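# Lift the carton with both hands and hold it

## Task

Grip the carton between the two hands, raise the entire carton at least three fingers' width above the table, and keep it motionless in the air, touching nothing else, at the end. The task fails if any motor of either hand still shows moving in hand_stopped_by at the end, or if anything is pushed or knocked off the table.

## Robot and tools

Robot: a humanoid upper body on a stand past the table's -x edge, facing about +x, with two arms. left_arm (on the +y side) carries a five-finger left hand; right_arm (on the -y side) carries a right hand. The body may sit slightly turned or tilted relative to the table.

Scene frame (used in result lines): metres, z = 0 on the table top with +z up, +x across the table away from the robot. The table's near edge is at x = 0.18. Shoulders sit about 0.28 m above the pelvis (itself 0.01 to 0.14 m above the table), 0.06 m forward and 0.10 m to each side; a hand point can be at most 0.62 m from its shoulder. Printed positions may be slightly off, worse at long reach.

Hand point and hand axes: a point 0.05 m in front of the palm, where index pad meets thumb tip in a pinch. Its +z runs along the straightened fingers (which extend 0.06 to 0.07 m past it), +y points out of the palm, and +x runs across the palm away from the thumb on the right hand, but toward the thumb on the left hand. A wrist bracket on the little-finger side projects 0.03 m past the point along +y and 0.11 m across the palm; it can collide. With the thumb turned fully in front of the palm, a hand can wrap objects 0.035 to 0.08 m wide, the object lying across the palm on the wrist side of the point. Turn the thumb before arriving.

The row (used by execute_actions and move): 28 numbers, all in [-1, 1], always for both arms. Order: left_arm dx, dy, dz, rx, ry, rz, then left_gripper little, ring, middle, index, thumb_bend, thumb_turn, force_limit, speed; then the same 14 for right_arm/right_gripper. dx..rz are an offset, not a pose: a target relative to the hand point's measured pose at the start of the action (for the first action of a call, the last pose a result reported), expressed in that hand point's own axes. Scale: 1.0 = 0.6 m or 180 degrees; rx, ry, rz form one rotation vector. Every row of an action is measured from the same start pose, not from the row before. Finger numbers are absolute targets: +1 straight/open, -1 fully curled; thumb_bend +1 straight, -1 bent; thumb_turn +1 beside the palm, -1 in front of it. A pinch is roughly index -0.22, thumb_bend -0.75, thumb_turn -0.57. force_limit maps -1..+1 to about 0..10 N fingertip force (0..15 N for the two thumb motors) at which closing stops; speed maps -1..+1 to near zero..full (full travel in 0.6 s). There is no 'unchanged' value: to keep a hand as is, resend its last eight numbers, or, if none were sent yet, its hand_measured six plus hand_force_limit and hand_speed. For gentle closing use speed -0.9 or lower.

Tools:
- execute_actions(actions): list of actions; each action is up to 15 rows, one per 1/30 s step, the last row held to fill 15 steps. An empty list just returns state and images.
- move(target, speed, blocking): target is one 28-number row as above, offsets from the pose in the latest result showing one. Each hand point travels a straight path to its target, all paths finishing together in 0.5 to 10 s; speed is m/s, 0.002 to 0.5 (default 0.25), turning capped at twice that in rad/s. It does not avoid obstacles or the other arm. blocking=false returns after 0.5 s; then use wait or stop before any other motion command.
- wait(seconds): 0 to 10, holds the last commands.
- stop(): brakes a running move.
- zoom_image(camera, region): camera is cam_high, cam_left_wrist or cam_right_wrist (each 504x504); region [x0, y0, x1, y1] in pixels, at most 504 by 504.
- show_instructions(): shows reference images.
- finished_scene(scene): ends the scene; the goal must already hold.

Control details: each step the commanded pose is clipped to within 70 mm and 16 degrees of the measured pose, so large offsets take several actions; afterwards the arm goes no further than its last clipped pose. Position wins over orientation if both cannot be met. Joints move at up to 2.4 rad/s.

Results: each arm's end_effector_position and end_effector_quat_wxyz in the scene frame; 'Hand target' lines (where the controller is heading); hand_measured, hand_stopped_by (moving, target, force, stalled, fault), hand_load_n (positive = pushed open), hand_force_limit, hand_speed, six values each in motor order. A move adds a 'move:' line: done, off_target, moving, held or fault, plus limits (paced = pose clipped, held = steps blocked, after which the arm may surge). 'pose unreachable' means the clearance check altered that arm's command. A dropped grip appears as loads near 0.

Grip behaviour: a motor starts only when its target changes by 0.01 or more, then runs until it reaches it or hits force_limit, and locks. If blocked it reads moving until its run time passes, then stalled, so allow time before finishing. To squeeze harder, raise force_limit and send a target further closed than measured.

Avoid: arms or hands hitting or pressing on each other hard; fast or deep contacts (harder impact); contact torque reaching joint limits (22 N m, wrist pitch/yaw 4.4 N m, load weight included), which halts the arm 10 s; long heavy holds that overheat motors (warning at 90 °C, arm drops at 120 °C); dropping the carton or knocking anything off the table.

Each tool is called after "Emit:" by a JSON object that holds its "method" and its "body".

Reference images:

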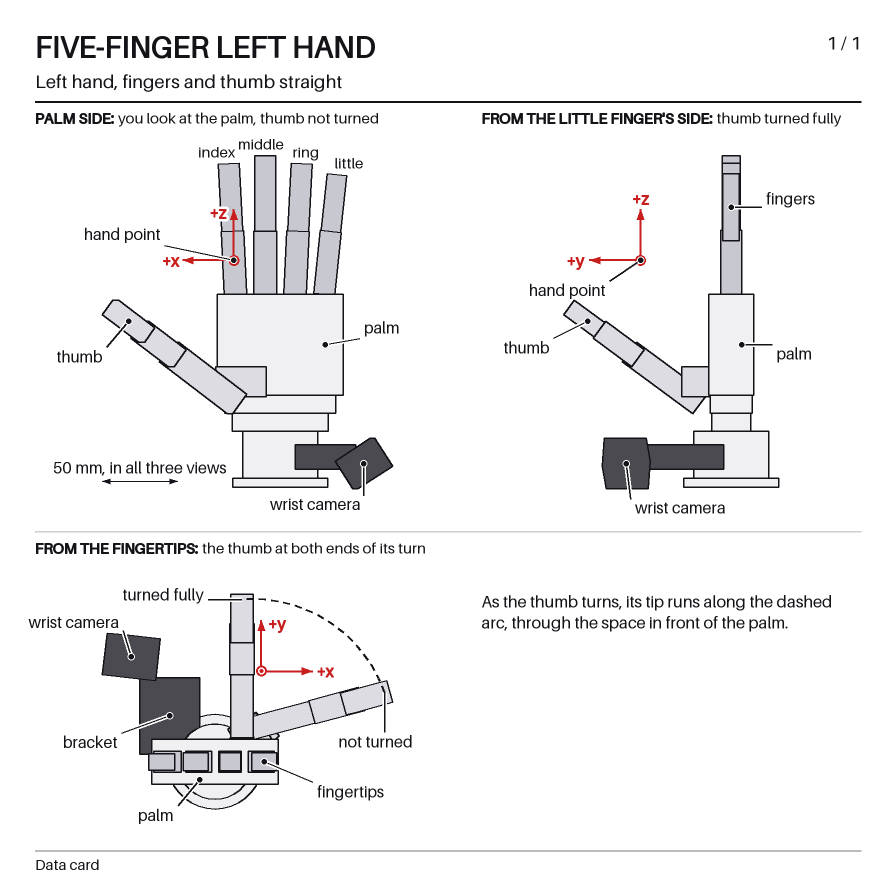

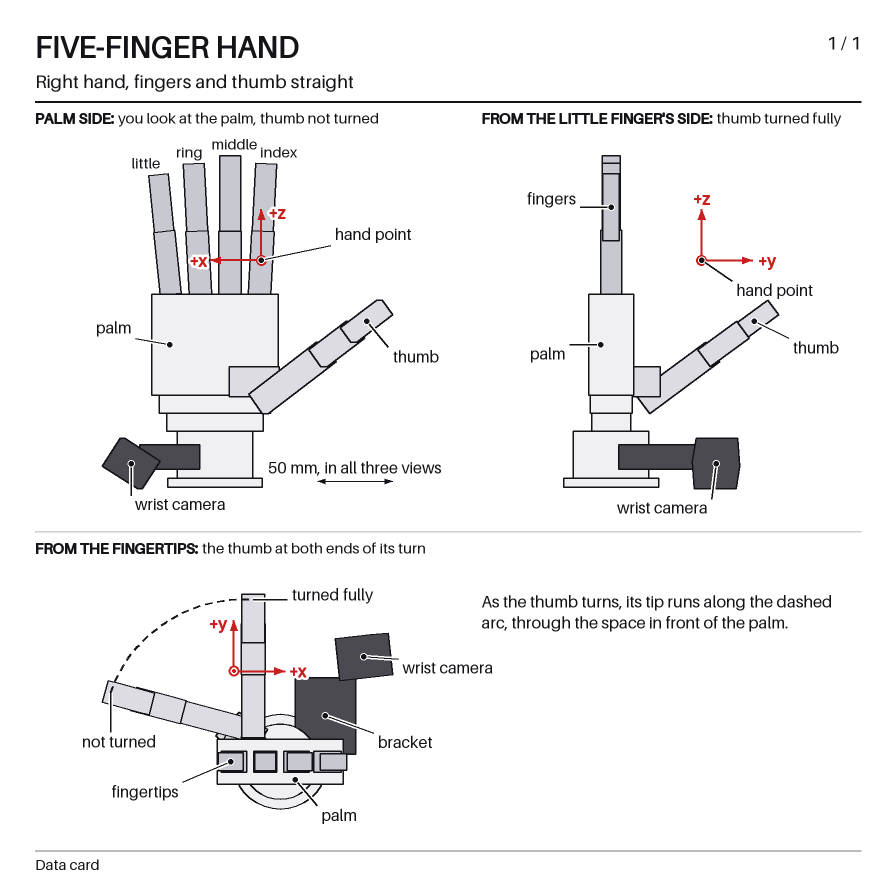

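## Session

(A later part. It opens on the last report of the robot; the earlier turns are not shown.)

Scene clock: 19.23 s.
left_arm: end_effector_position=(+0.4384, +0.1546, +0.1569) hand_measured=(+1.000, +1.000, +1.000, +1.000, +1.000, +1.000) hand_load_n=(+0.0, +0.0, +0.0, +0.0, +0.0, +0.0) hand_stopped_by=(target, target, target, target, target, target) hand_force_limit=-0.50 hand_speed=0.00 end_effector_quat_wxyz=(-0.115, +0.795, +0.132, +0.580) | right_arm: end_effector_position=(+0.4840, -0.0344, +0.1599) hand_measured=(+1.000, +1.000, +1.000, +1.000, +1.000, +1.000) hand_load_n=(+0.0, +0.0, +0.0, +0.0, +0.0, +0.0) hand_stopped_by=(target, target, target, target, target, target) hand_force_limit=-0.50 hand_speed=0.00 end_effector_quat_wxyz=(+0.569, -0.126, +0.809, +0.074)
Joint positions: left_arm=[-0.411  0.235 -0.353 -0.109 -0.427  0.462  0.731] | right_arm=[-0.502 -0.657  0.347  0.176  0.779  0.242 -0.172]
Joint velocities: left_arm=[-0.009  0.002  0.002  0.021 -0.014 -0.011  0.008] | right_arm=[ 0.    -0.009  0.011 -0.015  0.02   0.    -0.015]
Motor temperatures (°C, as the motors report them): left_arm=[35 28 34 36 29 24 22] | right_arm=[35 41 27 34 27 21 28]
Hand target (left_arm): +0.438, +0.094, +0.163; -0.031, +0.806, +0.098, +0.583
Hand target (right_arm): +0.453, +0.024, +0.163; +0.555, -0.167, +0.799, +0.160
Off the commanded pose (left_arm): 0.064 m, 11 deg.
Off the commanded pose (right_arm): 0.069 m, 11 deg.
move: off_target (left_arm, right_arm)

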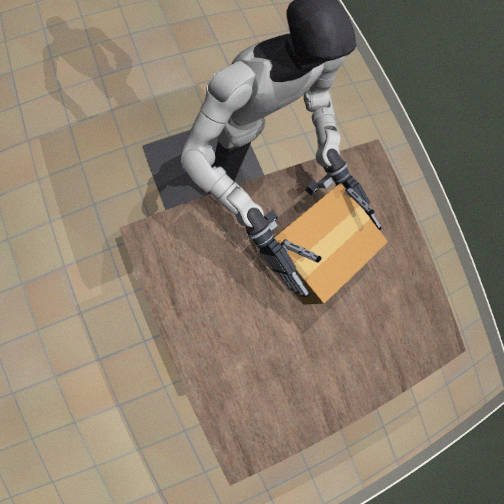

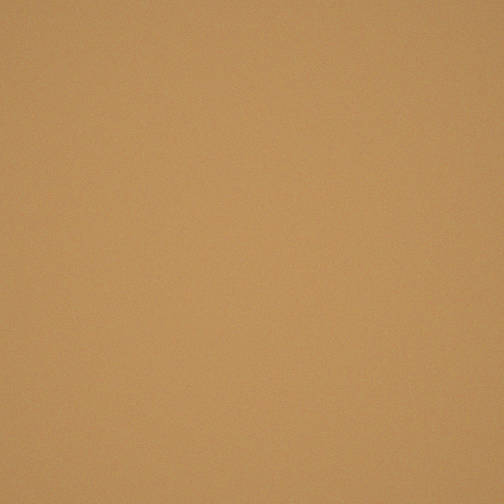

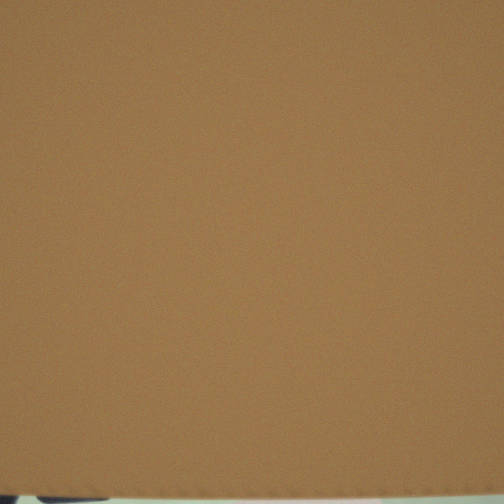

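Emit:
{"method": "execute_actions", "body": {"actions": [[[0.002,0.096,-0.037,-0.056,-0.007,-0.013,0.6,0.6,0.6,0.6,1,1,-0.65,-0.75,0,0.106,-0.023,-0.061,-0.001,0.01,0.6,0.6,0.6,0.6,1,1,-0.65,-0.75]]]}}

Emit:
{"method": "wait", "body": {"seconds": 0.3}}

Scene clock: 21.67 s.
left_arm: end_effector_position=(+0.4361, +0.1516, +0.1566) hand_measured=(+0.834, +0.834, +0.834, +0.834, +1.000, +1.000) hand_load_n=(+0.0, +0.0, +1.5, +0.5, +0.0, +0.0) hand_stopped_by=(moving, moving, moving, moving, target, target) hand_force_limit=-0.65 hand_speed=-0.75 end_effector_quat_wxyz=(-0.113, +0.797, +0.129, +0.579) | right_arm: end_effector_position=(+0.4812, -0.0372, +0.1598) hand_measured=(+0.836, +0.836, +0.864, +0.878, +1.000, +1.000) hand_load_n=(+0.0, +3.0, +3.5, +1.5, +0.0, +0.0) hand_stopped_by=(moving, force, force, force, target, target) hand_force_limit=-0.65 hand_speed=-0.75 end_effector_quat_wxyz=(+0.567, -0.128, +0.810, +0.074)
Joint positions: left_arm=[-0.404  0.237 -0.362 -0.124 -0.432  0.47   0.738] | right_arm=[-0.489 -0.68   0.352  0.159  0.796  0.243 -0.172]
Joint velocities: left_arm=[ 0.009  0.    -0.018  0.005 -0.008  0.     0.076] | right_arm=[ 0.    -0.028  0.021 -0.012  0.008  0.    -0.009]
Motor temperatures (°C, as the motors report them): left_arm=[36 29 35 36 29 24 23] | right_arm=[36 41 28 35 27 21 32]
Hand target (left_arm): +0.435, +0.095, +0.165; -0.032, +0.806, +0.098, +0.583
Hand target (right_arm): +0.451, +0.019, +0.164; +0.554, -0.167, +0.800, +0.160
Off the commanded pose (left_arm): 0.059 m, 10 deg.
Off the commanded pose (right_arm): 0.066 m, 11 deg.

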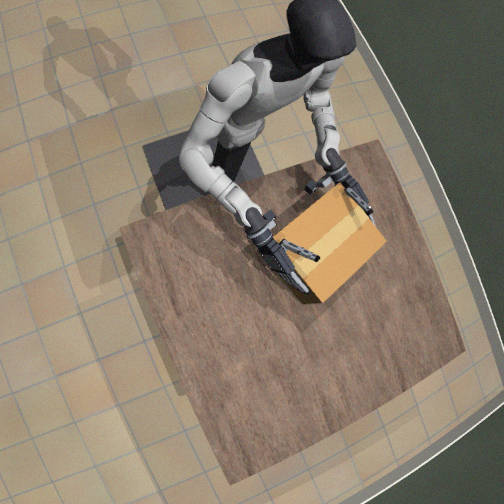

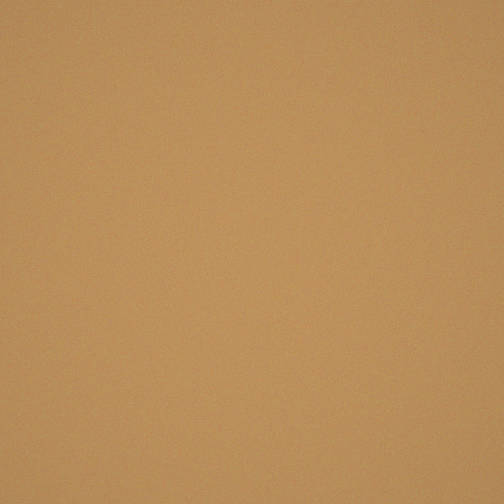

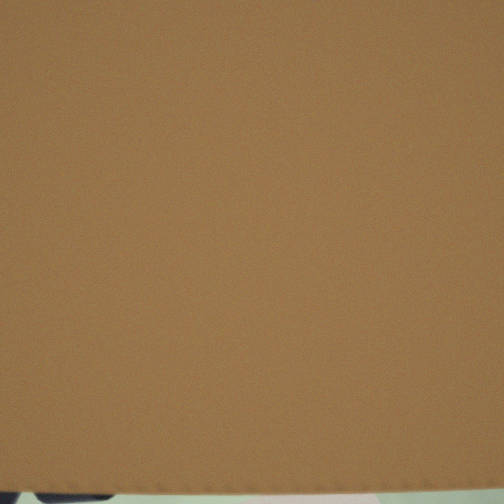

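Scene clock: 21.97 s.
left_arm: end_effector_position=(+0.4360, +0.1518, +0.1564) hand_measured=(+0.766, +0.808, +0.822, +0.822, +1.000, +1.000) hand_load_n=(+2.0, +1.5, +2.5, +1.0, +0.0, +0.0) hand_stopped_by=(force, force, force, force, target, target) hand_force_limit=-0.65 hand_speed=-0.75 end_effector_quat_wxyz=(-0.115, +0.797, +0.130, +0.579) | right_arm: end_effector_position=(+0.4811, -0.0372, +0.1597) hand_measured=(+0.780, +0.836, +0.864, +0.878, +1.000, +1.000) hand_load_n=(+2.5, +2.0, +3.0, +1.5, +0.0, +0.0) hand_stopped_by=(force, force, force, force, target, target) hand_force_limit=-0.65 hand_speed=-0.75 end_effector_quat_wxyz=(+0.567, -0.129, +0.810, +0.073)
Joint positions: left_arm=[-0.404  0.237 -0.363 -0.124 -0.432  0.471  0.742] | right_arm=[-0.489 -0.681  0.353  0.158  0.796  0.243 -0.173]
Joint velocities: left_arm=[ 0.002 -0.009 -0.005  0.     0.011  0.     0.   ] | right_arm=[-0.008  0.     0.009 -0.006 -0.008  0.     0.   ]
Motor temperatures (°C, as the motors report them): left_arm=[36 29 35 36 29 24 24] | right_arm=[36 41 28 35 27 21 32]
Hand target (left_arm): +0.435, +0.095, +0.165; -0.032, +0.806, +0.098, +0.583
Hand target (right_arm): +0.451, +0.019, +0.164; +0.554, -0.167, +0.800, +0.160
Off the commanded pose (left_arm): 0.059 m, 10 deg.
Off the commanded pose (right_arm): 0.066 m, 11 deg.
wait: 0.30 s; no rest

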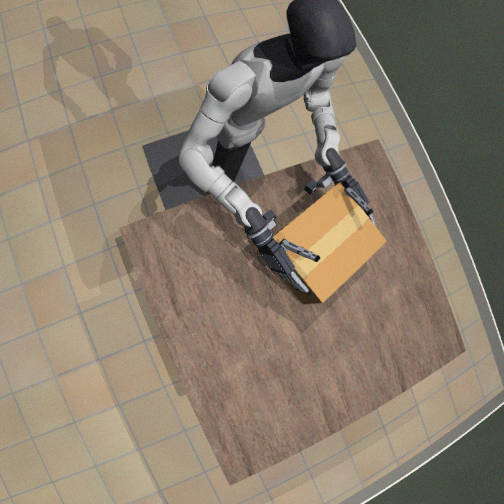

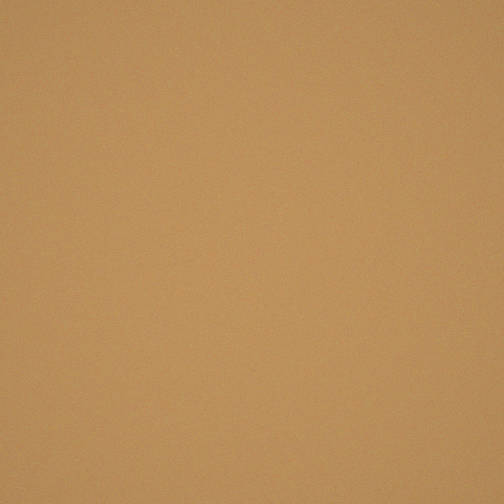

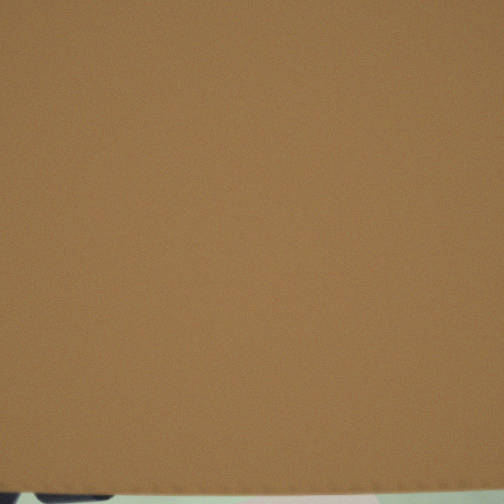

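Emit:
{"method": "execute_actions", "body": {"actions": [[[0.004,0.096,-0.035,-0.056,-0.006,-0.013,0.6,0.6,0.6,0.6,1,1,-0.65,-0.75,-0.002,0.108,-0.02,-0.061,-0.002,0.01,0.6,0.6,0.6,0.6,1,1,-0.65,-0.75],[0.007,0.097,-0.036,-0.056,-0.005,-0.013,0.6,0.6,0.6,0.6,1,1,-0.65,-0.75,-0.005,0.108,-0.021,-0.061,-0.003,0.01,0.6,0.6,0.6,0.6,1,1,-0.65,-0.75],[0.01,0.098,-0.037,-0.056,-0.004,-0.013,0.6,0.6,0.6,0.6,1,1,-0.65,-0.75,-0.008,0.108,-0.022,-0.061,-0.004,0.01,0.6,0.6,0.6,0.6,1,1,-0.65,-0.75],[0.013,0.098,-0.038,-0.056,-0.003,-0.013,0.6,0.6,0.6,0.6,1,1,-0.65,-0.75,-0.011,0.108,-0.023,-0.061,-0.005,0.01,0.6,0.6,0.6,0.6,1,1,-0.65,-0.75],[0.016,0.098,-0.039,-0.056,-0.002,-0.013,0.6,0.6,0.6,0.6,1,1,-0.65,-0.75,-0.014,0.108,-0.024,-0.061,-0.006,0.01,0.6,0.6,0.6,0.6,1,1,-0.65,-0.75],[0.019,0.098,-0.04,-0.056,-0.001,-0.013,0.6,0.6,0.6,0.6,1,1,-0.65,-0.75,-0.017,0.108,-0.025,-0.061,-0.007,0.01,0.6,0.6,0.6,0.6,1,1,-0.65,-0.75],[0.022,0.098,-0.041,-0.056,0,-0.013,0.6,0.6,0.6,0.6,1,1,-0.65,-0.75,-0.02,0.108,-0.026,-0.061,-0.008,0.01,0.6,0.6,0.6,0.6,1,1,-0.65,-0.75],[0.025,0.098,-0.042,-0.056,0.002,-0.013,0.6,0.6,0.6,0.6,1,1,-0.65,-0.75,-0.023,0.108,-0.027,-0.061,-0.009,0.01,0.6,0.6,0.6,0.6,1,1,-0.65,-0.75],[0.028,0.098,-0.043,-0.056,0.003,-0.013,0.6,0.6,0.6,0.6,1,1,-0.65,-0.75,-0.026,0.108,-0.028,-0.061,-0.01,0.01,0.6,0.6,0.6,0.6,1,1,-0.65,-0.75],[0.031,0.098,-0.044,-0.056,0.005,-0.013,0.6,0.6,0.6,0.6,1,1,-0.65,-0.75,-0.029,0.108,-0.029,-0.061,-0.011,0.01,0.6,0.6,0.6,0.6,1,1,-0.65,-0.75],[0.034,0.098,-0.045,-0.056,0.006,-0.013,0.6,0.6,0.6,0.6,1,1,-0.65,-0.75,-0.032,0.108,-0.03,-0.061,-0.012,0.01,0.6,0.6,0.6,0.6,1,1,-0.65,-0.75],[0.037,0.098,-0.046,-0.056,0.008,-0.013,0.6,0.6,0.6,0.6,1,1,-0.65,-0.75,-0.035,0.108,-0.031,-0.061,-0.013,0.01,0.6,0.6,0.6,0.6,1,1,-0.65,-0.75],[0.04,0.098,-0.047,-0.056,0.009,-0.013,0.6,0.6,0.6,0.6,1,1,-0.65,-0.75,-0.038,0.108,-0.032,-0.061,-0.014,0.01,0.6,0.6,0.6,0.6,1,1,-0.65,-0.75],[0.043,0.098,-0.048,-0.056,0.011,-0.013,0.6,0.6,0.6,0.6,1,1,-0.65,-0.75,-0.041,0.108,-0.033,-0.061,-0.015,0.01,0.6,0.6,0.6,0.6,1,1,-0.65,-0.75],[0.046,0.098,-0.049,-0.056,0.012,-0.013,0.6,0.6,0.6,0.6,1,1,-0.65,-0.75,-0.044,0.108,-0.034,-0.061,-0.016,0.01,0.6,0.6,0.6,0.6,1,1,-0.65,-0.75]]]}}

Emit:
{"method": "wait", "body": {"seconds": 0.3}}

Scene clock: 23.07 s.
left_arm: end_effector_position=(+0.4319, +0.1476, +0.1638) hand_measured=(+0.766, +0.808, +0.822, +0.822, +1.000, +1.000) hand_load_n=(+1.0, +1.0, +2.5, +2.0, +0.0, +0.0) hand_stopped_by=(force, force, force, force, target, target) hand_force_limit=-0.65 hand_speed=-0.75 end_effector_quat_wxyz=(-0.117, +0.797, +0.128, +0.579) | right_arm: end_effector_position=(+0.4755, -0.0405, +0.1645) hand_measured=(+0.780, +0.836, +0.864, +0.878, +1.000, +1.000) hand_load_n=(+2.5, +2.0, +3.0, +1.5, +0.0, +0.0) hand_stopped_by=(force, force, force, force, target, target) hand_force_limit=-0.65 hand_speed=-0.75 end_effector_quat_wxyz=(+0.562, -0.130, +0.813, +0.074)
Joint positions: left_arm=[-0.398  0.24  -0.376 -0.188 -0.444  0.519  0.781] | right_arm=[-0.464 -0.723  0.345  0.089  0.836  0.277 -0.194]
Joint velocities: left_arm=[-0.08   0.002  0.    -0.19   0.006  0.     0.137] | right_arm=[ 0.021 -0.077 -0.092 -0.163  0.098 -0.029  0.   ]
Motor temperatures (°C, as the motors report them): left_arm=[36 29 35 37 29 24 24] | right_arm=[36 41 28 36 27 21 34]
Hand target (left_arm): +0.433, +0.091, +0.190; -0.035, +0.791, +0.091, +0.604
Hand target (right_arm): +0.451, +0.016, +0.188; +0.570, -0.170, +0.787, +0.162
Off the commanded pose (left_arm): 0.065 m, 11 deg.
Off the commanded pose (right_arm): 0.072 m, 12 deg; position clipped at the last step of the last action.

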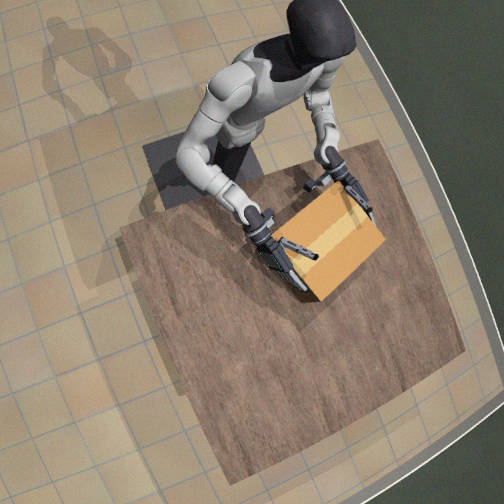

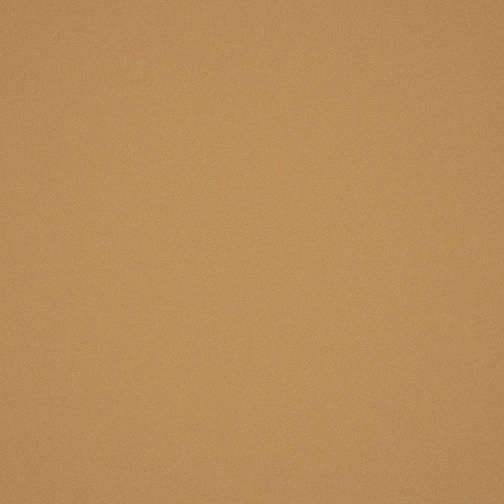

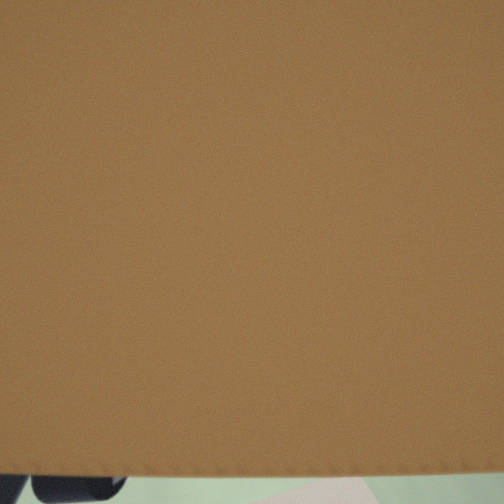

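Scene clock: 23.37 s.
left_arm: end_effector_position=(+0.4350, +0.1484, +0.1800) hand_measured=(+0.766, +0.808, +0.822, +0.822, +1.000, +1.000) hand_load_n=(+3.0, +2.0, +3.0, +1.0, +0.0, +0.0) hand_stopped_by=(force, force, force, force, target, target) hand_force_limit=-0.65 hand_speed=-0.75 end_effector_quat_wxyz=(-0.116, +0.783, +0.134, +0.596) | right_arm: end_effector_position=(+0.4801, -0.0396, +0.1820) hand_measured=(+0.780, +0.836, +0.864, +0.878, +1.000, +1.000) hand_load_n=(+4.0, +2.5, +2.5, +0.5, +0.0, +0.0) hand_stopped_by=(force, force, force, force, target, target) hand_force_limit=-0.65 hand_speed=-0.75 end_effector_quat_wxyz=(+0.581, -0.126, +0.800, +0.078)
Joint positions: left_arm=[-0.415  0.241 -0.374 -0.21  -0.442  0.511  0.794] | right_arm=[-0.476 -0.731  0.329  0.071  0.842  0.264 -0.197]
Joint velocities: left_arm=[0.014 0.008 0.    0.009 0.014 0.    0.   ] | right_arm=[ 0.006 -0.002  0.     0.002  0.003  0.     0.   ]
Motor temperatures (°C, as the motors report them): left_arm=[37 29 35 37 29 24 25] | right_arm=[37 41 28 36 27 22 34]
Hand target (left_arm): +0.433, +0.091, +0.190; -0.035, +0.791, +0.091, +0.604
Hand target (right_arm): +0.451, +0.016, +0.188; +0.570, -0.170, +0.787, +0.162
Off the commanded pose (left_arm): 0.060 m, 10 deg.
Off the commanded pose (right_arm): 0.069 m, 11 deg; position clipped at the last step of the last action.
wait: 0.30 s; no rest

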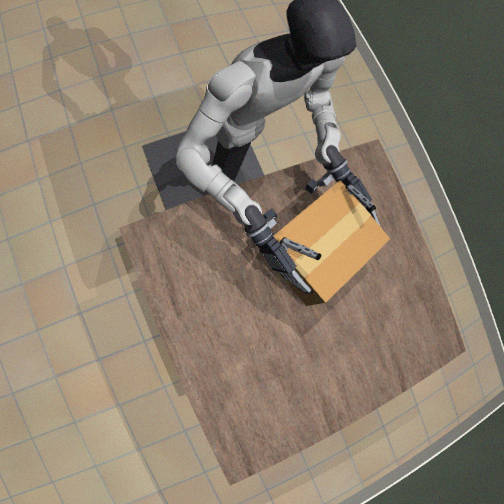

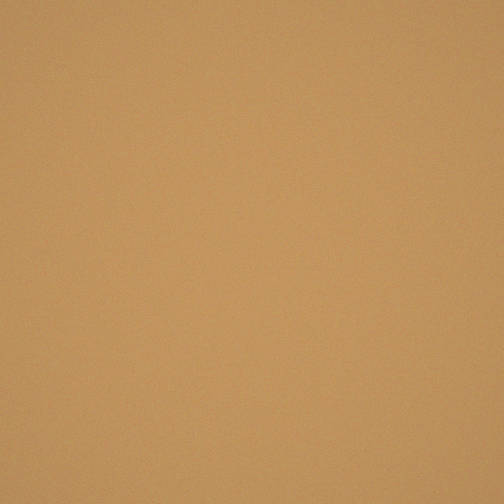

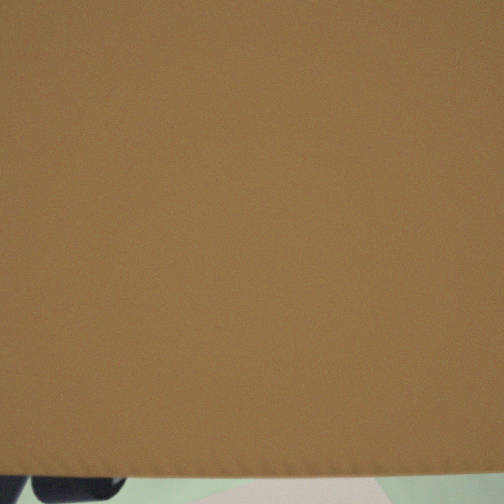

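Emit:
{"method": "execute_actions", "body": {"actions": [[[0.007,0.093,-0.037,-0.058,-0.003,-0.009,0.6,0.6,0.6,0.6,1,1,-0.65,-0.75,-0.005,0.105,-0.02,-0.0606,-0.004,0.008,0.6,0.6,0.6,0.6,1,1,-0.65,-0.75],[0.009,0.093,-0.038,-0.058,-0.003,-0.009,0.6,0.6,0.6,0.6,1,1,-0.65,-0.75,-0.007,0.105,-0.021,-0.0606,-0.004,0.008,0.6,0.6,0.6,0.6,1,1,-0.65,-0.75],[0.012,0.093,-0.039,-0.058,-0.003,-0.009,0.6,0.6,0.6,0.6,1,1,-0.65,-0.75,-0.01,0.105,-0.022,-0.0606,-0.004,0.008,0.6,0.6,0.6,0.6,1,1,-0.65,-0.75],[0.015,0.093,-0.039,-0.058,-0.003,-0.009,0.6,0.6,0.6,0.6,1,1,-0.65,-0.75,-0.013,0.105,-0.023,-0.0606,-0.004,0.008,0.6,0.6,0.6,0.6,1,1,-0.65,-0.75],[0.019,0.093,-0.04,-0.058,-0.003,-0.009,0.6,0.6,0.6,0.6,1,1,-0.65,-0.75,-0.017,0.105,-0.024,-0.0606,-0.004,0.008,0.6,0.6,0.6,0.6,1,1,-0.65,-0.75],[0.023,0.093,-0.041,-0.058,-0.003,-0.009,0.6,0.6,0.6,0.6,1,1,-0.65,-0.75,-0.021,0.105,-0.025,-0.0606,-0.004,0.008,0.6,0.6,0.6,0.6,1,1,-0.65,-0.75],[0.027,0.093,-0.042,-0.058,-0.003,-0.009,0.6,0.6,0.6,0.6,1,1,-0.65,-0.75,-0.025,0.105,-0.026,-0.0606,-0.004,0.008,0.6,0.6,0.6,0.6,1,1,-0.65,-0.75],[0.031,0.093,-0.043,-0.058,-0.003,-0.009,0.6,0.6,0.6,0.6,1,1,-0.65,-0.75,-0.029,0.105,-0.028,-0.0606,-0.004,0.008,0.6,0.6,0.6,0.6,1,1,-0.65,-0.75],[0.035,0.093,-0.044,-0.058,-0.003,-0.009,0.6,0.6,0.6,0.6,1,1,-0.65,-0.75,-0.033,0.105,-0.029,-0.0606,-0.004,0.008,0.6,0.6,0.6,0.6,1,1,-0.65,-0.75],[0.039,0.093,-0.046,-0.058,-0.003,-0.009,0.6,0.6,0.6,0.6,1,1,-0.65,-0.75,-0.037,0.105,-0.03,-0.0606,-0.004,0.008,0.6,0.6,0.6,0.6,1,1,-0.65,-0.75],[0.043,0.093,-0.047,-0.058,-0.003,-0.009,0.6,0.6,0.6,0.6,1,1,-0.65,-0.75,-0.041,0.105,-0.032,-0.0606,-0.004,0.008,0.6,0.6,0.6,0.6,1,1,-0.65,-0.75],[0.047,0.093,-0.048,-0.058,-0.003,-0.009,0.6,0.6,0.6,0.6,1,1,-0.65,-0.75,-0.045,0.105,-0.033,-0.0606,-0.004,0.008,0.6,0.6,0.6,0.6,1,1,-0.65,-0.75],[0.051,0.093,-0.049,-0.058,-0.003,-0.009,0.6,0.6,0.6,0.6,1,1,-0.65,-0.75,-0.049,0.105,-0.034,-0.0606,-0.004,0.008,0.6,0.6,0.6,0.6,1,1,-0.65,-0.75],[0.055,0.093,-0.05,-0.058,-0.003,-0.009,0.6,0.6,0.6,0.6,1,1,-0.65,-0.75,-0.053,0.105,-0.036,-0.0606,-0.004,0.008,0.6,0.6,0.6,0.6,1,1,-0.65,-0.75],[0.059,0.093,-0.051,-0.058,-0.003,-0.009,0.6,0.6,0.6,0.6,1,1,-0.65,-0.75,-0.057,0.105,-0.037,-0.0606,-0.004,0.008,0.6,0.6,0.6,0.6,1,1,-0.65,-0.75]],[[0.027,0.093,-0.042,-0.058,-0.003,-0.009,0.6,0.6,0.6,0.6,1,1,-0.65,-0.75,-0.025,0.105,-0.026,-0.0606,-0.004,0.008,0.6,0.6,0.6,0.6,1,1,-0.65,-0.75],[0.031,0.093,-0.043,-0.058,-0.003,-0.009,0.6,0.6,0.6,0.6,1,1,-0.65,-0.75,-0.029,0.105,-0.028,-0.0606,-0.004,0.008,0.6,0.6,0.6,0.6,1,1,-0.65,-0.75],[0.035,0.093,-0.044,-0.058,-0.003,-0.009,0.6,0.6,0.6,0.6,1,1,-0.65,-0.75,-0.033,0.105,-0.029,-0.0606,-0.004,0.008,0.6,0.6,0.6,0.6,1,1,-0.65,-0.75],[0.039,0.093,-0.046,-0.058,-0.003,-0.009,0.6,0.6,0.6,0.6,1,1,-0.65,-0.75,-0.037,0.105,-0.03,-0.0606,-0.004,0.008,0.6,0.6,0.6,0.6,1,1,-0.65,-0.75],[0.043,0.093,-0.047,-0.058,-0.003,-0.009,0.6,0.6,0.6,0.6,1,1,-0.65,-0.75,-0.041,0.105,-0.032,-0.0606,-0.004,0.008,0.6,0.6,0.6,0.6,1,1,-0.65,-0.75],[0.047,0.093,-0.048,-0.058,-0.003,-0.009,0.6,0.6,0.6,0.6,1,1,-0.65,-0.75,-0.045,0.105,-0.033,-0.0606,-0.004,0.008,0.6,0.6,0.6,0.6,1,1,-0.65,-0.75],[0.051,0.093,-0.049,-0.058,-0.003,-0.009,0.6,0.6,0.6,0.6,1,1,-0.65,-0.75,-0.049,0.105,-0.034,-0.0606,-0.004,0.008,0.6,0.6,0.6,0.6,1,1,-0.65,-0.75],[0.055,0.093,-0.05,-0.058,-0.003,-0.009,0.6,0.6,0.6,0.6,1,1,-0.65,-0.75,-0.053,0.105,-0.036,-0.0606,-0.004,0.008,0.6,0.6,0.6,0.6,1,1,-0.65,-0.75],[0.059,0.093,-0.051,-0.058,-0.003,-0.009,0.6,0.6,0.6,0.6,1,1,-0.65,-0.75,-0.057,0.105,-0.037,-0.0606,-0.004,0.008,0.6,0.6,0.6,0.6,1,1,-0.65,-0.75],[0.063,0.093,-0.052,-0.058,-0.003,-0.009,0.6,0.6,0.6,0.6,1,1,-0.65,-0.75,-0.061,0.105,-0.038,-0.0606,-0.004,0.008,0.6,0.6,0.6,0.6,1,1,-0.65,-0.75],[0.067,0.093,-0.053,-0.058,-0.003,-0.009,0.6,0.6,0.6,0.6,1,1,-0.65,-0.75,-0.065,0.105,-0.04,-0.0606,-0.004,0.008,0.6,0.6,0.6,0.6,1,1,-0.65,-0.75],[0.07,0.093,-0.054,-0.058,-0.003,-0.009,0.6,0.6,0.6,0.6,1,1,-0.65,-0.75,-0.068,0.105,-0.041,-0.0606,-0.004,0.008,0.6,0.6,0.6,0.6,1,1,-0.65,-0.75],[0.073,0.093,-0.055,-0.058,-0.003,-0.009,0.6,0.6,0.6,0.6,1,1,-0.65,-0.75,-0.071,0.105,-0.042,-0.0606,-0.004,0.008,0.6,0.6,0.6,0.6,1,1,-0.65,-0.75],[0.075,0.093,-0.056,-0.058,-0.003,-0.009,0.6,0.6,0.6,0.6,1,1,-0.65,-0.75,-0.073,0.105,-0.042,-0.0606,-0.004,0.008,0.6,0.6,0.6,0.6,1,1,-0.65,-0.75],[0.076,0.093,-0.056,-0.058,-0.003,-0.009,0.6,0.6,0.6,0.6,1,1,-0.65,-0.75,-0.074,0.105,-0.043,-0.0606,-0.004,0.008,0.6,0.6,0.6,0.6,1,1,-0.65,-0.75]]]}}

Emit:
{"method": "wait", "body": {"seconds": 0.3}}

Scene clock: 25.77 s.
left_arm: end_effector_position=(+0.4326, +0.1456, +0.2513) hand_measured=(+0.766, +0.808, +0.822, +0.822, +1.000, +1.000) hand_load_n=(+1.0, +0.5, +2.0, +1.0, +0.0, +0.0) hand_stopped_by=(force, force, force, force, target, target) hand_force_limit=-0.65 hand_speed=-0.75 end_effector_quat_wxyz=(-0.119, +0.777, +0.142, +0.602) | right_arm: end_effector_position=(+0.4781, -0.0372, +0.2468) hand_measured=(+0.780, +0.836, +0.864, +0.878, +1.000, +1.000) hand_load_n=(+2.5, +0.5, +0.0, +0.0, +0.0, +0.0) hand_stopped_by=(force, force, force, force, target, target) hand_force_limit=-0.65 hand_speed=-0.75 end_effector_quat_wxyz=(+0.583, -0.130, +0.798, +0.075)
Joint positions: left_arm=[-0.568  0.21  -0.267 -0.502 -0.621  0.922  1.003] | right_arm=[-0.543 -0.902  0.242 -0.18   1.077  0.501 -0.352]
Joint velocities: left_arm=[-0.183 -0.112  0.161 -0.153 -0.172  0.341  0.195] | right_arm=[-0.075 -0.109 -0.063 -0.117  0.189  0.188 -0.121]
Motor temperatures (°C, as the motors report them): left_arm=[38 30 35 38 29 25 27] | right_arm=[38 41 27 38 27 23 38]
Hand target (left_arm): +0.429, +0.087, +0.258; -0.037, +0.791, +0.089, +0.604
Hand target (right_arm): +0.444, +0.018, +0.256; +0.569, -0.180, +0.786, +0.162
Off the commanded pose (left_arm): 0.059 m, 11 deg.
Off the commanded pose (right_arm): 0.065 m, 11 deg.

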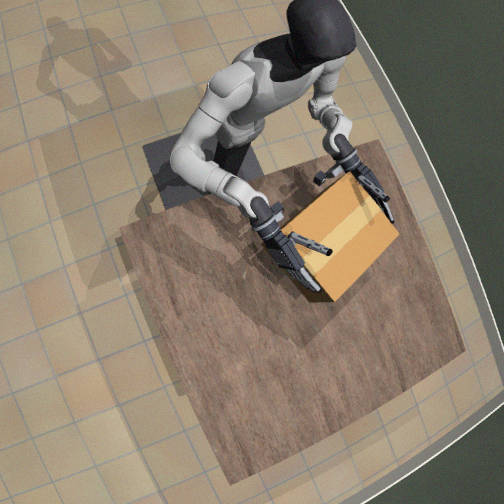

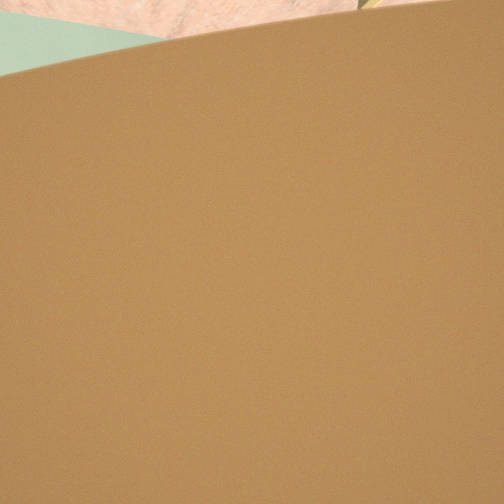

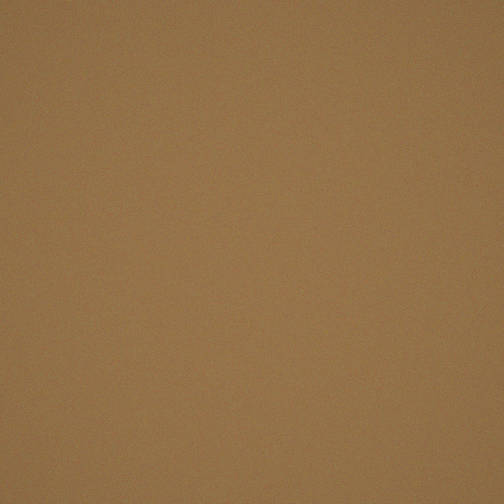

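Scene clock: 26.07 s.
left_arm: end_effector_position=(+0.4327, +0.1459, +0.2543) hand_measured=(+0.766, +0.808, +0.822, +0.822, +1.000, +1.000) hand_load_n=(+1.0, +1.0, +2.0, +0.0, +0.0, +0.0) hand_stopped_by=(force, force, force, force, target, target) hand_force_limit=-0.65 hand_speed=-0.75 end_effector_quat_wxyz=(-0.119, +0.776, +0.143, +0.602) | right_arm: end_effector_position=(+0.4775, -0.0370, +0.2480) hand_measured=(+0.780, +0.836, +0.864, +0.878, +1.000, +1.000) hand_load_n=(+3.0, +0.5, +0.0, +0.0, +0.0, +0.0) hand_stopped_by=(force, force, force, force, target, target) hand_force_limit=-0.65 hand_speed=-0.75 end_effector_quat_wxyz=(+0.581, -0.131, +0.800, +0.074)
Joint positions: left_arm=[-0.578  0.204 -0.258 -0.51  -0.63   0.941  1.013] | right_arm=[-0.546 -0.908  0.238 -0.188  1.088  0.515 -0.358]
Joint velocities: left_arm=[-0.008 -0.009 -0.021  0.     0.     0.     0.   ] | right_arm=[0.003 0.005 0.006 0.002 0.    0.    0.   ]
Motor temperatures (°C, as the motors report them): left_arm=[39 30 35 38 29 25 27] | right_arm=[39 41 27 38 27 24 38]
Hand target (left_arm): +0.429, +0.087, +0.258; -0.037, +0.791, +0.089, +0.604
Hand target (right_arm): +0.444, +0.018, +0.256; +0.569, -0.180, +0.786, +0.162
Off the commanded pose (left_arm): 0.059 m, 11 deg.
Off the commanded pose (right_arm): 0.064 m, 11 deg.
wait: 0.30 s; at rest by 0.20 s

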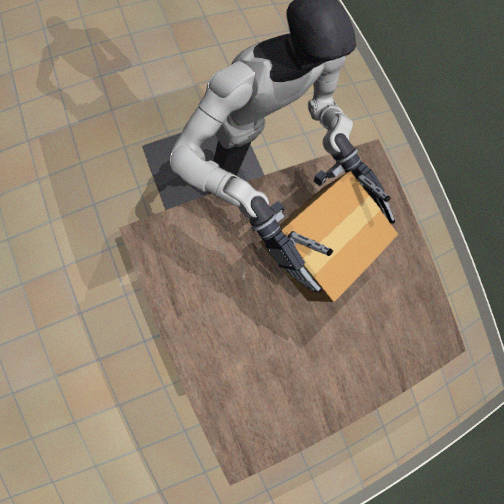

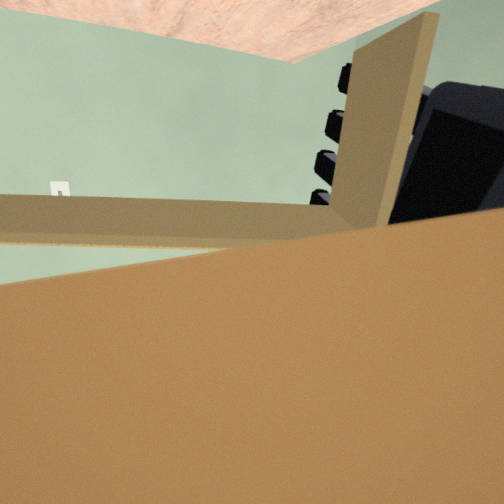

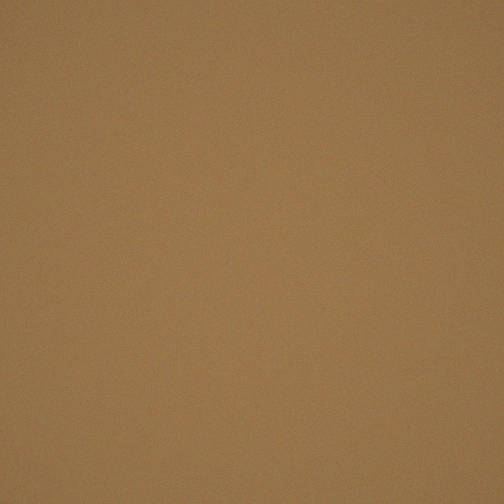

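Emit:
{"method": "execute_actions", "body": {"actions": [[[0.0,0.093,-0.04,-0.068,-0.003,-0.009,0.5,0.5,0.5,0.5,1,1,-0.5,-0.8,-0.008,0.105,-0.028,-0.07,-0.004,0.008,0.5,0.5,0.5,0.5,1,1,-0.5,-0.8]]]}}

Emit:
{"method": "zoom_image", "body": {"camera": "cam_high", "region": [240, 140, 410, 310]}}

Scene clock: 26.67 s.
left_arm: end_effector_position=(+0.4310, +0.1499, +0.2572) hand_measured=(+0.758, +0.798, +0.814, +0.688, +1.000, +1.000) hand_load_n=(+7.5, +4.0, +2.5, +0.0, +0.0, +0.0) hand_stopped_by=(force, force, force, moving, target, target) hand_force_limit=-0.50 hand_speed=-0.80 end_effector_quat_wxyz=(-0.118, +0.770, +0.149, +0.608) | right_arm: end_effector_position=(+0.4733, -0.0347, +0.2462) hand_measured=(+0.780, +0.826, +0.846, +0.846, +1.000, +1.000) hand_load_n=(+6.0, +1.5, +4.0, +3.0, +0.0, +0.0) hand_stopped_by=(force, force, force, force, target, target) hand_force_limit=-0.50 hand_speed=-0.80 end_effector_quat_wxyz=(+0.577, -0.141, +0.800, +0.083)
Joint positions: left_arm=[-0.563  0.219 -0.26  -0.52  -0.63   0.911  1.012] | right_arm=[-0.538 -0.918  0.237 -0.191  1.091  0.516 -0.326]
Joint velocities: left_arm=[ 0.     0.018 -0.011  0.005 -0.002  0.     0.014] | right_arm=[ 0.014  0.002 -0.002 -0.015  0.     0.     0.016]
Motor temperatures (°C, as the motors report them): left_arm=[39 30 35 38 29 26 28] | right_arm=[39 41 27 39 27 24 39]
Hand target (left_arm): +0.426, +0.088, +0.261; -0.027, +0.786, +0.089, +0.611
Hand target (right_arm): +0.443, +0.015, +0.257; +0.567, -0.185, +0.785, +0.169
Off the commanded pose (left_arm): 0.065 m, 13 deg.
Off the commanded pose (right_arm): 0.062 m, 11 deg.

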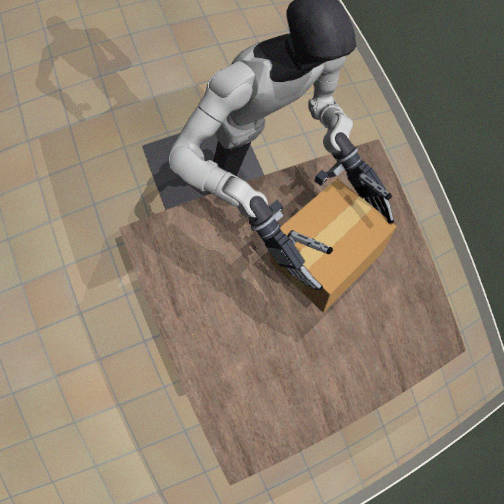

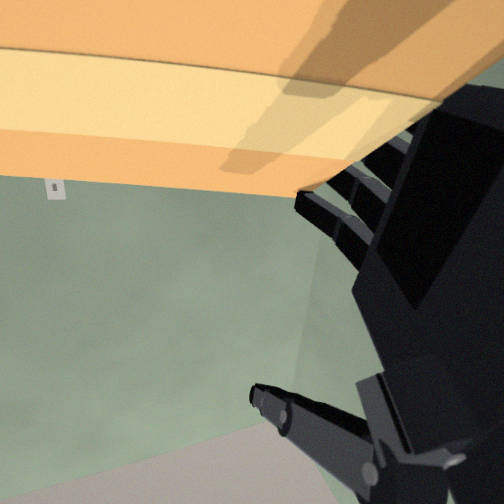

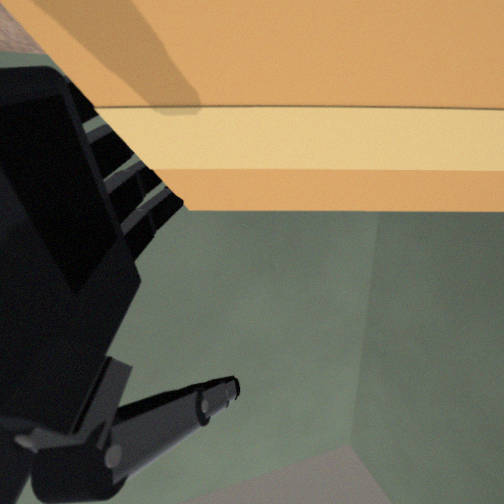

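Region (240, 140, 410, 310) of cam_high's 504x504 image, scaled by 2.965, with more detail than that image has.

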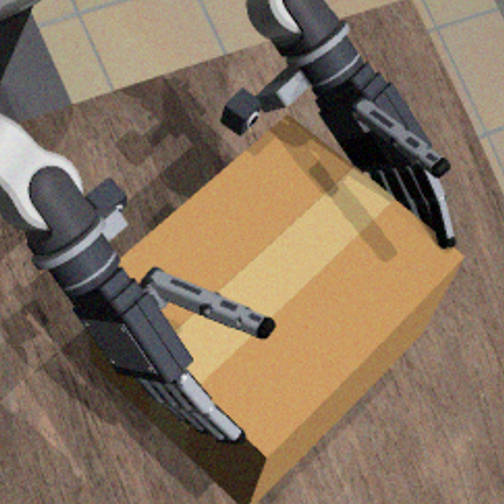

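Emit:
{"method": "execute_actions", "body": {"actions": [[[-0.002,0.098,-0.036,-0.068,-0.006,-0.009,0.5,0.5,0.5,0.85,1,1,-0.5,-0.5,-0.008,0.098,-0.024,-0.06,-0.001,0.008,0.5,0.5,0.5,0.5,1,1,-0.5,-0.8],[-0.004,0.098,-0.032,-0.068,-0.009,-0.009,0.5,0.5,0.5,0.85,1,1,-0.5,-0.5,-0.006,0.098,-0.02,-0.06,0.002,0.008,0.5,0.5,0.5,0.5,1,1,-0.5,-0.8],[-0.006,0.098,-0.028,-0.068,-0.011,-0.009,0.5,0.5,0.5,0.85,1,1,-0.5,-0.5,-0.004,0.098,-0.016,-0.06,0.004,0.008,0.5,0.5,0.5,0.5,1,1,-0.5,-0.8],[-0.008,0.098,-0.024,-0.068,-0.014,-0.009,0.5,0.5,0.5,0.85,1,1,-0.5,-0.5,-0.002,0.098,-0.012,-0.06,0.007,0.008,0.5,0.5,0.5,0.5,1,1,-0.5,-0.8],[-0.01,0.098,-0.02,-0.068,-0.016,-0.009,0.5,0.5,0.5,0.85,1,1,-0.5,-0.5,0,0.098,-0.008,-0.06,0.009,0.008,0.5,0.5,0.5,0.5,1,1,-0.5,-0.8],[-0.012,0.098,-0.016,-0.068,-0.019,-0.009,0.5,0.5,0.5,0.85,1,1,-0.5,-0.5,0.002,0.098,-0.004,-0.06,0.012,0.008,0.5,0.5,0.5,0.5,1,1,-0.5,-0.8],[-0.014,0.098,-0.012,-0.068,-0.021,-0.009,0.5,0.5,0.5,0.85,1,1,-0.5,-0.5,0.004,0.098,0,-0.06,0.014,0.008,0.5,0.5,0.5,0.5,1,1,-0.5,-0.8],[-0.016,0.098,-0.008,-0.068,-0.024,-0.009,0.5,0.5,0.5,0.85,1,1,-0.5,-0.5,0.006,0.098,0.004,-0.06,0.017,0.008,0.5,0.5,0.5,0.5,1,1,-0.5,-0.8],[-0.018,0.098,-0.004,-0.068,-0.026,-0.009,0.5,0.5,0.5,0.85,1,1,-0.5,-0.5,0.008,0.098,0.008,-0.06,0.019,0.008,0.5,0.5,0.5,0.5,1,1,-0.5,-0.8],[-0.02,0.098,0,-0.068,-0.029,-0.009,0.5,0.5,0.5,0.85,1,1,-0.5,-0.5,0.01,0.098,0.012,-0.06,0.022,0.008,0.5,0.5,0.5,0.5,1,1,-0.5,-0.8],[-0.022,0.098,0.004,-0.068,-0.031,-0.009,0.5,0.5,0.5,0.85,1,1,-0.5,-0.5,0.012,0.098,0.016,-0.06,0.024,0.008,0.5,0.5,0.5,0.5,1,1,-0.5,-0.8],[-0.024,0.098,0.008,-0.068,-0.034,-0.009,0.5,0.5,0.5,0.85,1,1,-0.5,-0.5,0.014,0.098,0.02,-0.06,0.027,0.008,0.5,0.5,0.5,0.5,1,1,-0.5,-0.8],[-0.026,0.098,0.012,-0.068,-0.036,-0.009,0.5,0.5,0.5,0.85,1,1,-0.5,-0.5,0.016,0.098,0.024,-0.06,0.029,0.008,0.5,0.5,0.5,0.5,1,1,-0.5,-0.8],[-0.028,0.098,0.016,-0.068,-0.039,-0.009,0.5,0.5,0.5,0.85,1,1,-0.5,-0.5,0.018,0.098,0.028,-0.06,0.032,0.008,0.5,0.5,0.5,0.5,1,1,-0.5,-0.8],[-0.03,0.098,0.02,-0.068,-0.041,-0.009,0.5,0.5,0.5,0.85,1,1,-0.5,-0.5,0.02,0.098,0.032,-0.06,0.034,0.008,0.5,0.5,0.5,0.5,1,1,-0.5,-0.8]]]}}

Emit:
{"method": "wait", "body": {"seconds": 0.2}}

Scene clock: 27.97 s.
left_arm: end_effector_position=(+0.4507, +0.1591, +0.2436) hand_measured=(+0.758, +0.798, +0.812, +0.830, +1.000, +1.000) hand_load_n=(+4.0, +2.0, +1.5, +0.0, +0.0, +0.0) hand_stopped_by=(force, force, force, moving, target, target) hand_force_limit=-0.50 hand_speed=-0.50 end_effector_quat_wxyz=(-0.112, +0.791, +0.152, +0.582) | right_arm: end_effector_position=(+0.4890, -0.0273, +0.2350) hand_measured=(+0.780, +0.826, +0.846, +0.846, +1.000, +1.000) hand_load_n=(+3.0, +1.0, +5.5, +3.5, +0.0, +0.0) hand_stopped_by=(force, force, force, force, target, target) hand_force_limit=-0.50 hand_speed=-0.80 end_effector_quat_wxyz=(+0.546, -0.150, +0.821, +0.075)
Joint positions: left_arm=[-0.637  0.224 -0.199 -0.382 -0.67   0.92   0.962] | right_arm=[-0.676 -0.89   0.293 -0.069  1.099  0.611 -0.311]
Joint velocities: left_arm=[-0.209  0.005  0.141  0.462 -0.156  0.085 -0.197] | right_arm=[-0.331  0.133  0.201  0.497 -0.044  0.228  0.112]
Motor temperatures (°C, as the motors report them): left_arm=[39 30 35 38 29 26 29] | right_arm=[40 41 27 39 27 25 41]
Hand target (left_arm): +0.451, +0.101, +0.241; -0.017, +0.813, +0.106, +0.573
Hand target (right_arm): +0.462, +0.022, +0.230; +0.517, -0.189, +0.820, +0.157
Off the commanded pose (left_arm): 0.062 m, 13 deg.
Off the commanded pose (right_arm): 0.057 m, 11 deg.

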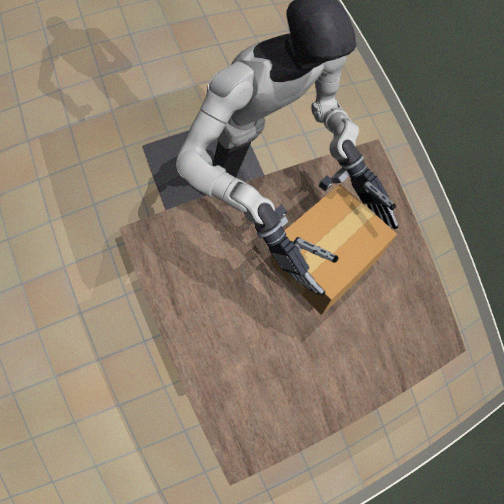

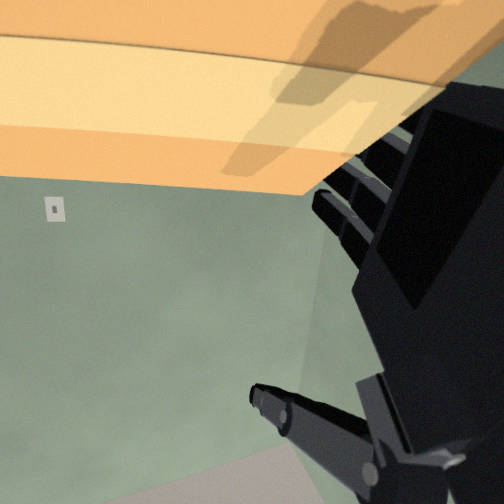

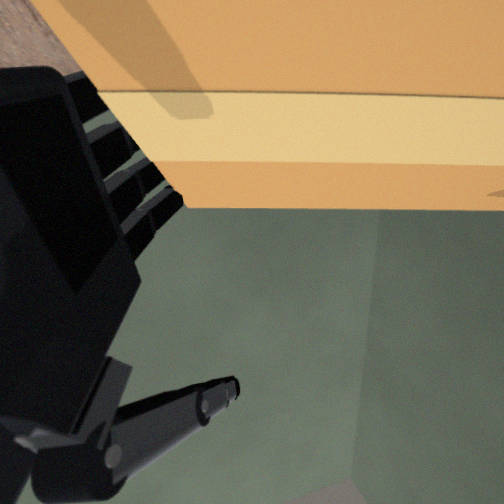

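Scene clock: 28.17 s.
left_arm: end_effector_position=(+0.4518, +0.1562, +0.2212) hand_measured=(+0.756, +0.798, +0.812, +0.850, +1.000, +1.000) hand_load_n=(+3.5, +2.0, +1.5, +0.0, +0.0, +0.0) hand_stopped_by=(force, force, force, target, target, target) hand_force_limit=-0.50 hand_speed=-0.50 end_effector_quat_wxyz=(-0.107, +0.813, +0.144, +0.555) | right_arm: end_effector_position=(+0.4870, -0.0299, +0.2097) hand_measured=(+0.780, +0.826, +0.846, +0.846, +1.000, +1.000) hand_load_n=(+0.5, +1.5, +8.0, +2.5, +0.0, +0.0) hand_stopped_by=(force, force, force, force, target, target) hand_force_limit=-0.50 hand_speed=-0.80 end_effector_quat_wxyz=(+0.514, -0.154, +0.841, +0.067)
Joint positions: left_arm=[-0.633  0.221 -0.193 -0.334 -0.693  0.942  0.943] | right_arm=[-0.681 -0.877  0.323 -0.025  1.096  0.647 -0.301]
Joint velocities: left_arm=[ 0.11  -0.028 -0.017  0.054 -0.069  0.074 -0.02 ] | right_arm=[0.13  0.021 0.087 0.044 0.014 0.121 0.018]
Motor temperatures (°C, as the motors report them): left_arm=[40 30 35 38 29 26 29] | right_arm=[40 41 27 39 27 25 41]
Hand target (left_arm): +0.451, +0.101, +0.241; -0.017, +0.813, +0.106, +0.573
Hand target (right_arm): +0.462, +0.022, +0.230; +0.517, -0.189, +0.820, +0.157
Off the commanded pose (left_arm): 0.061 m, 12 deg.
Off the commanded pose (right_arm): 0.061 m, 11 deg.
wait: 0.20 s; no rest

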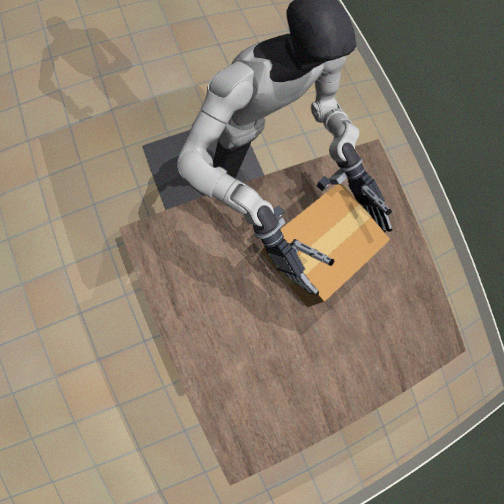

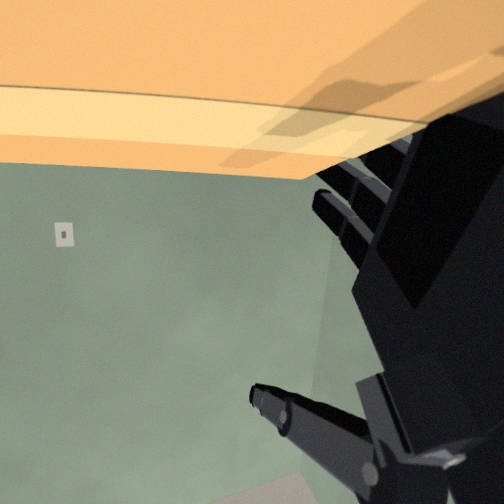

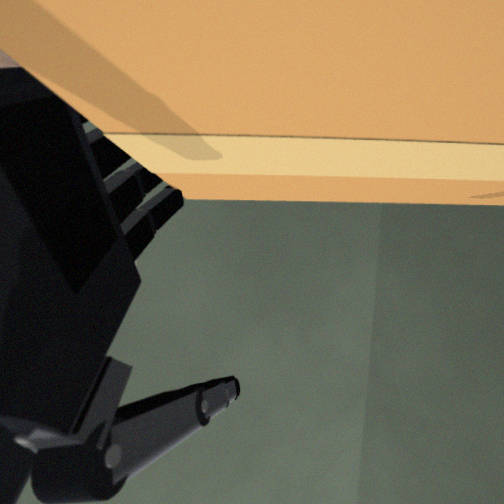

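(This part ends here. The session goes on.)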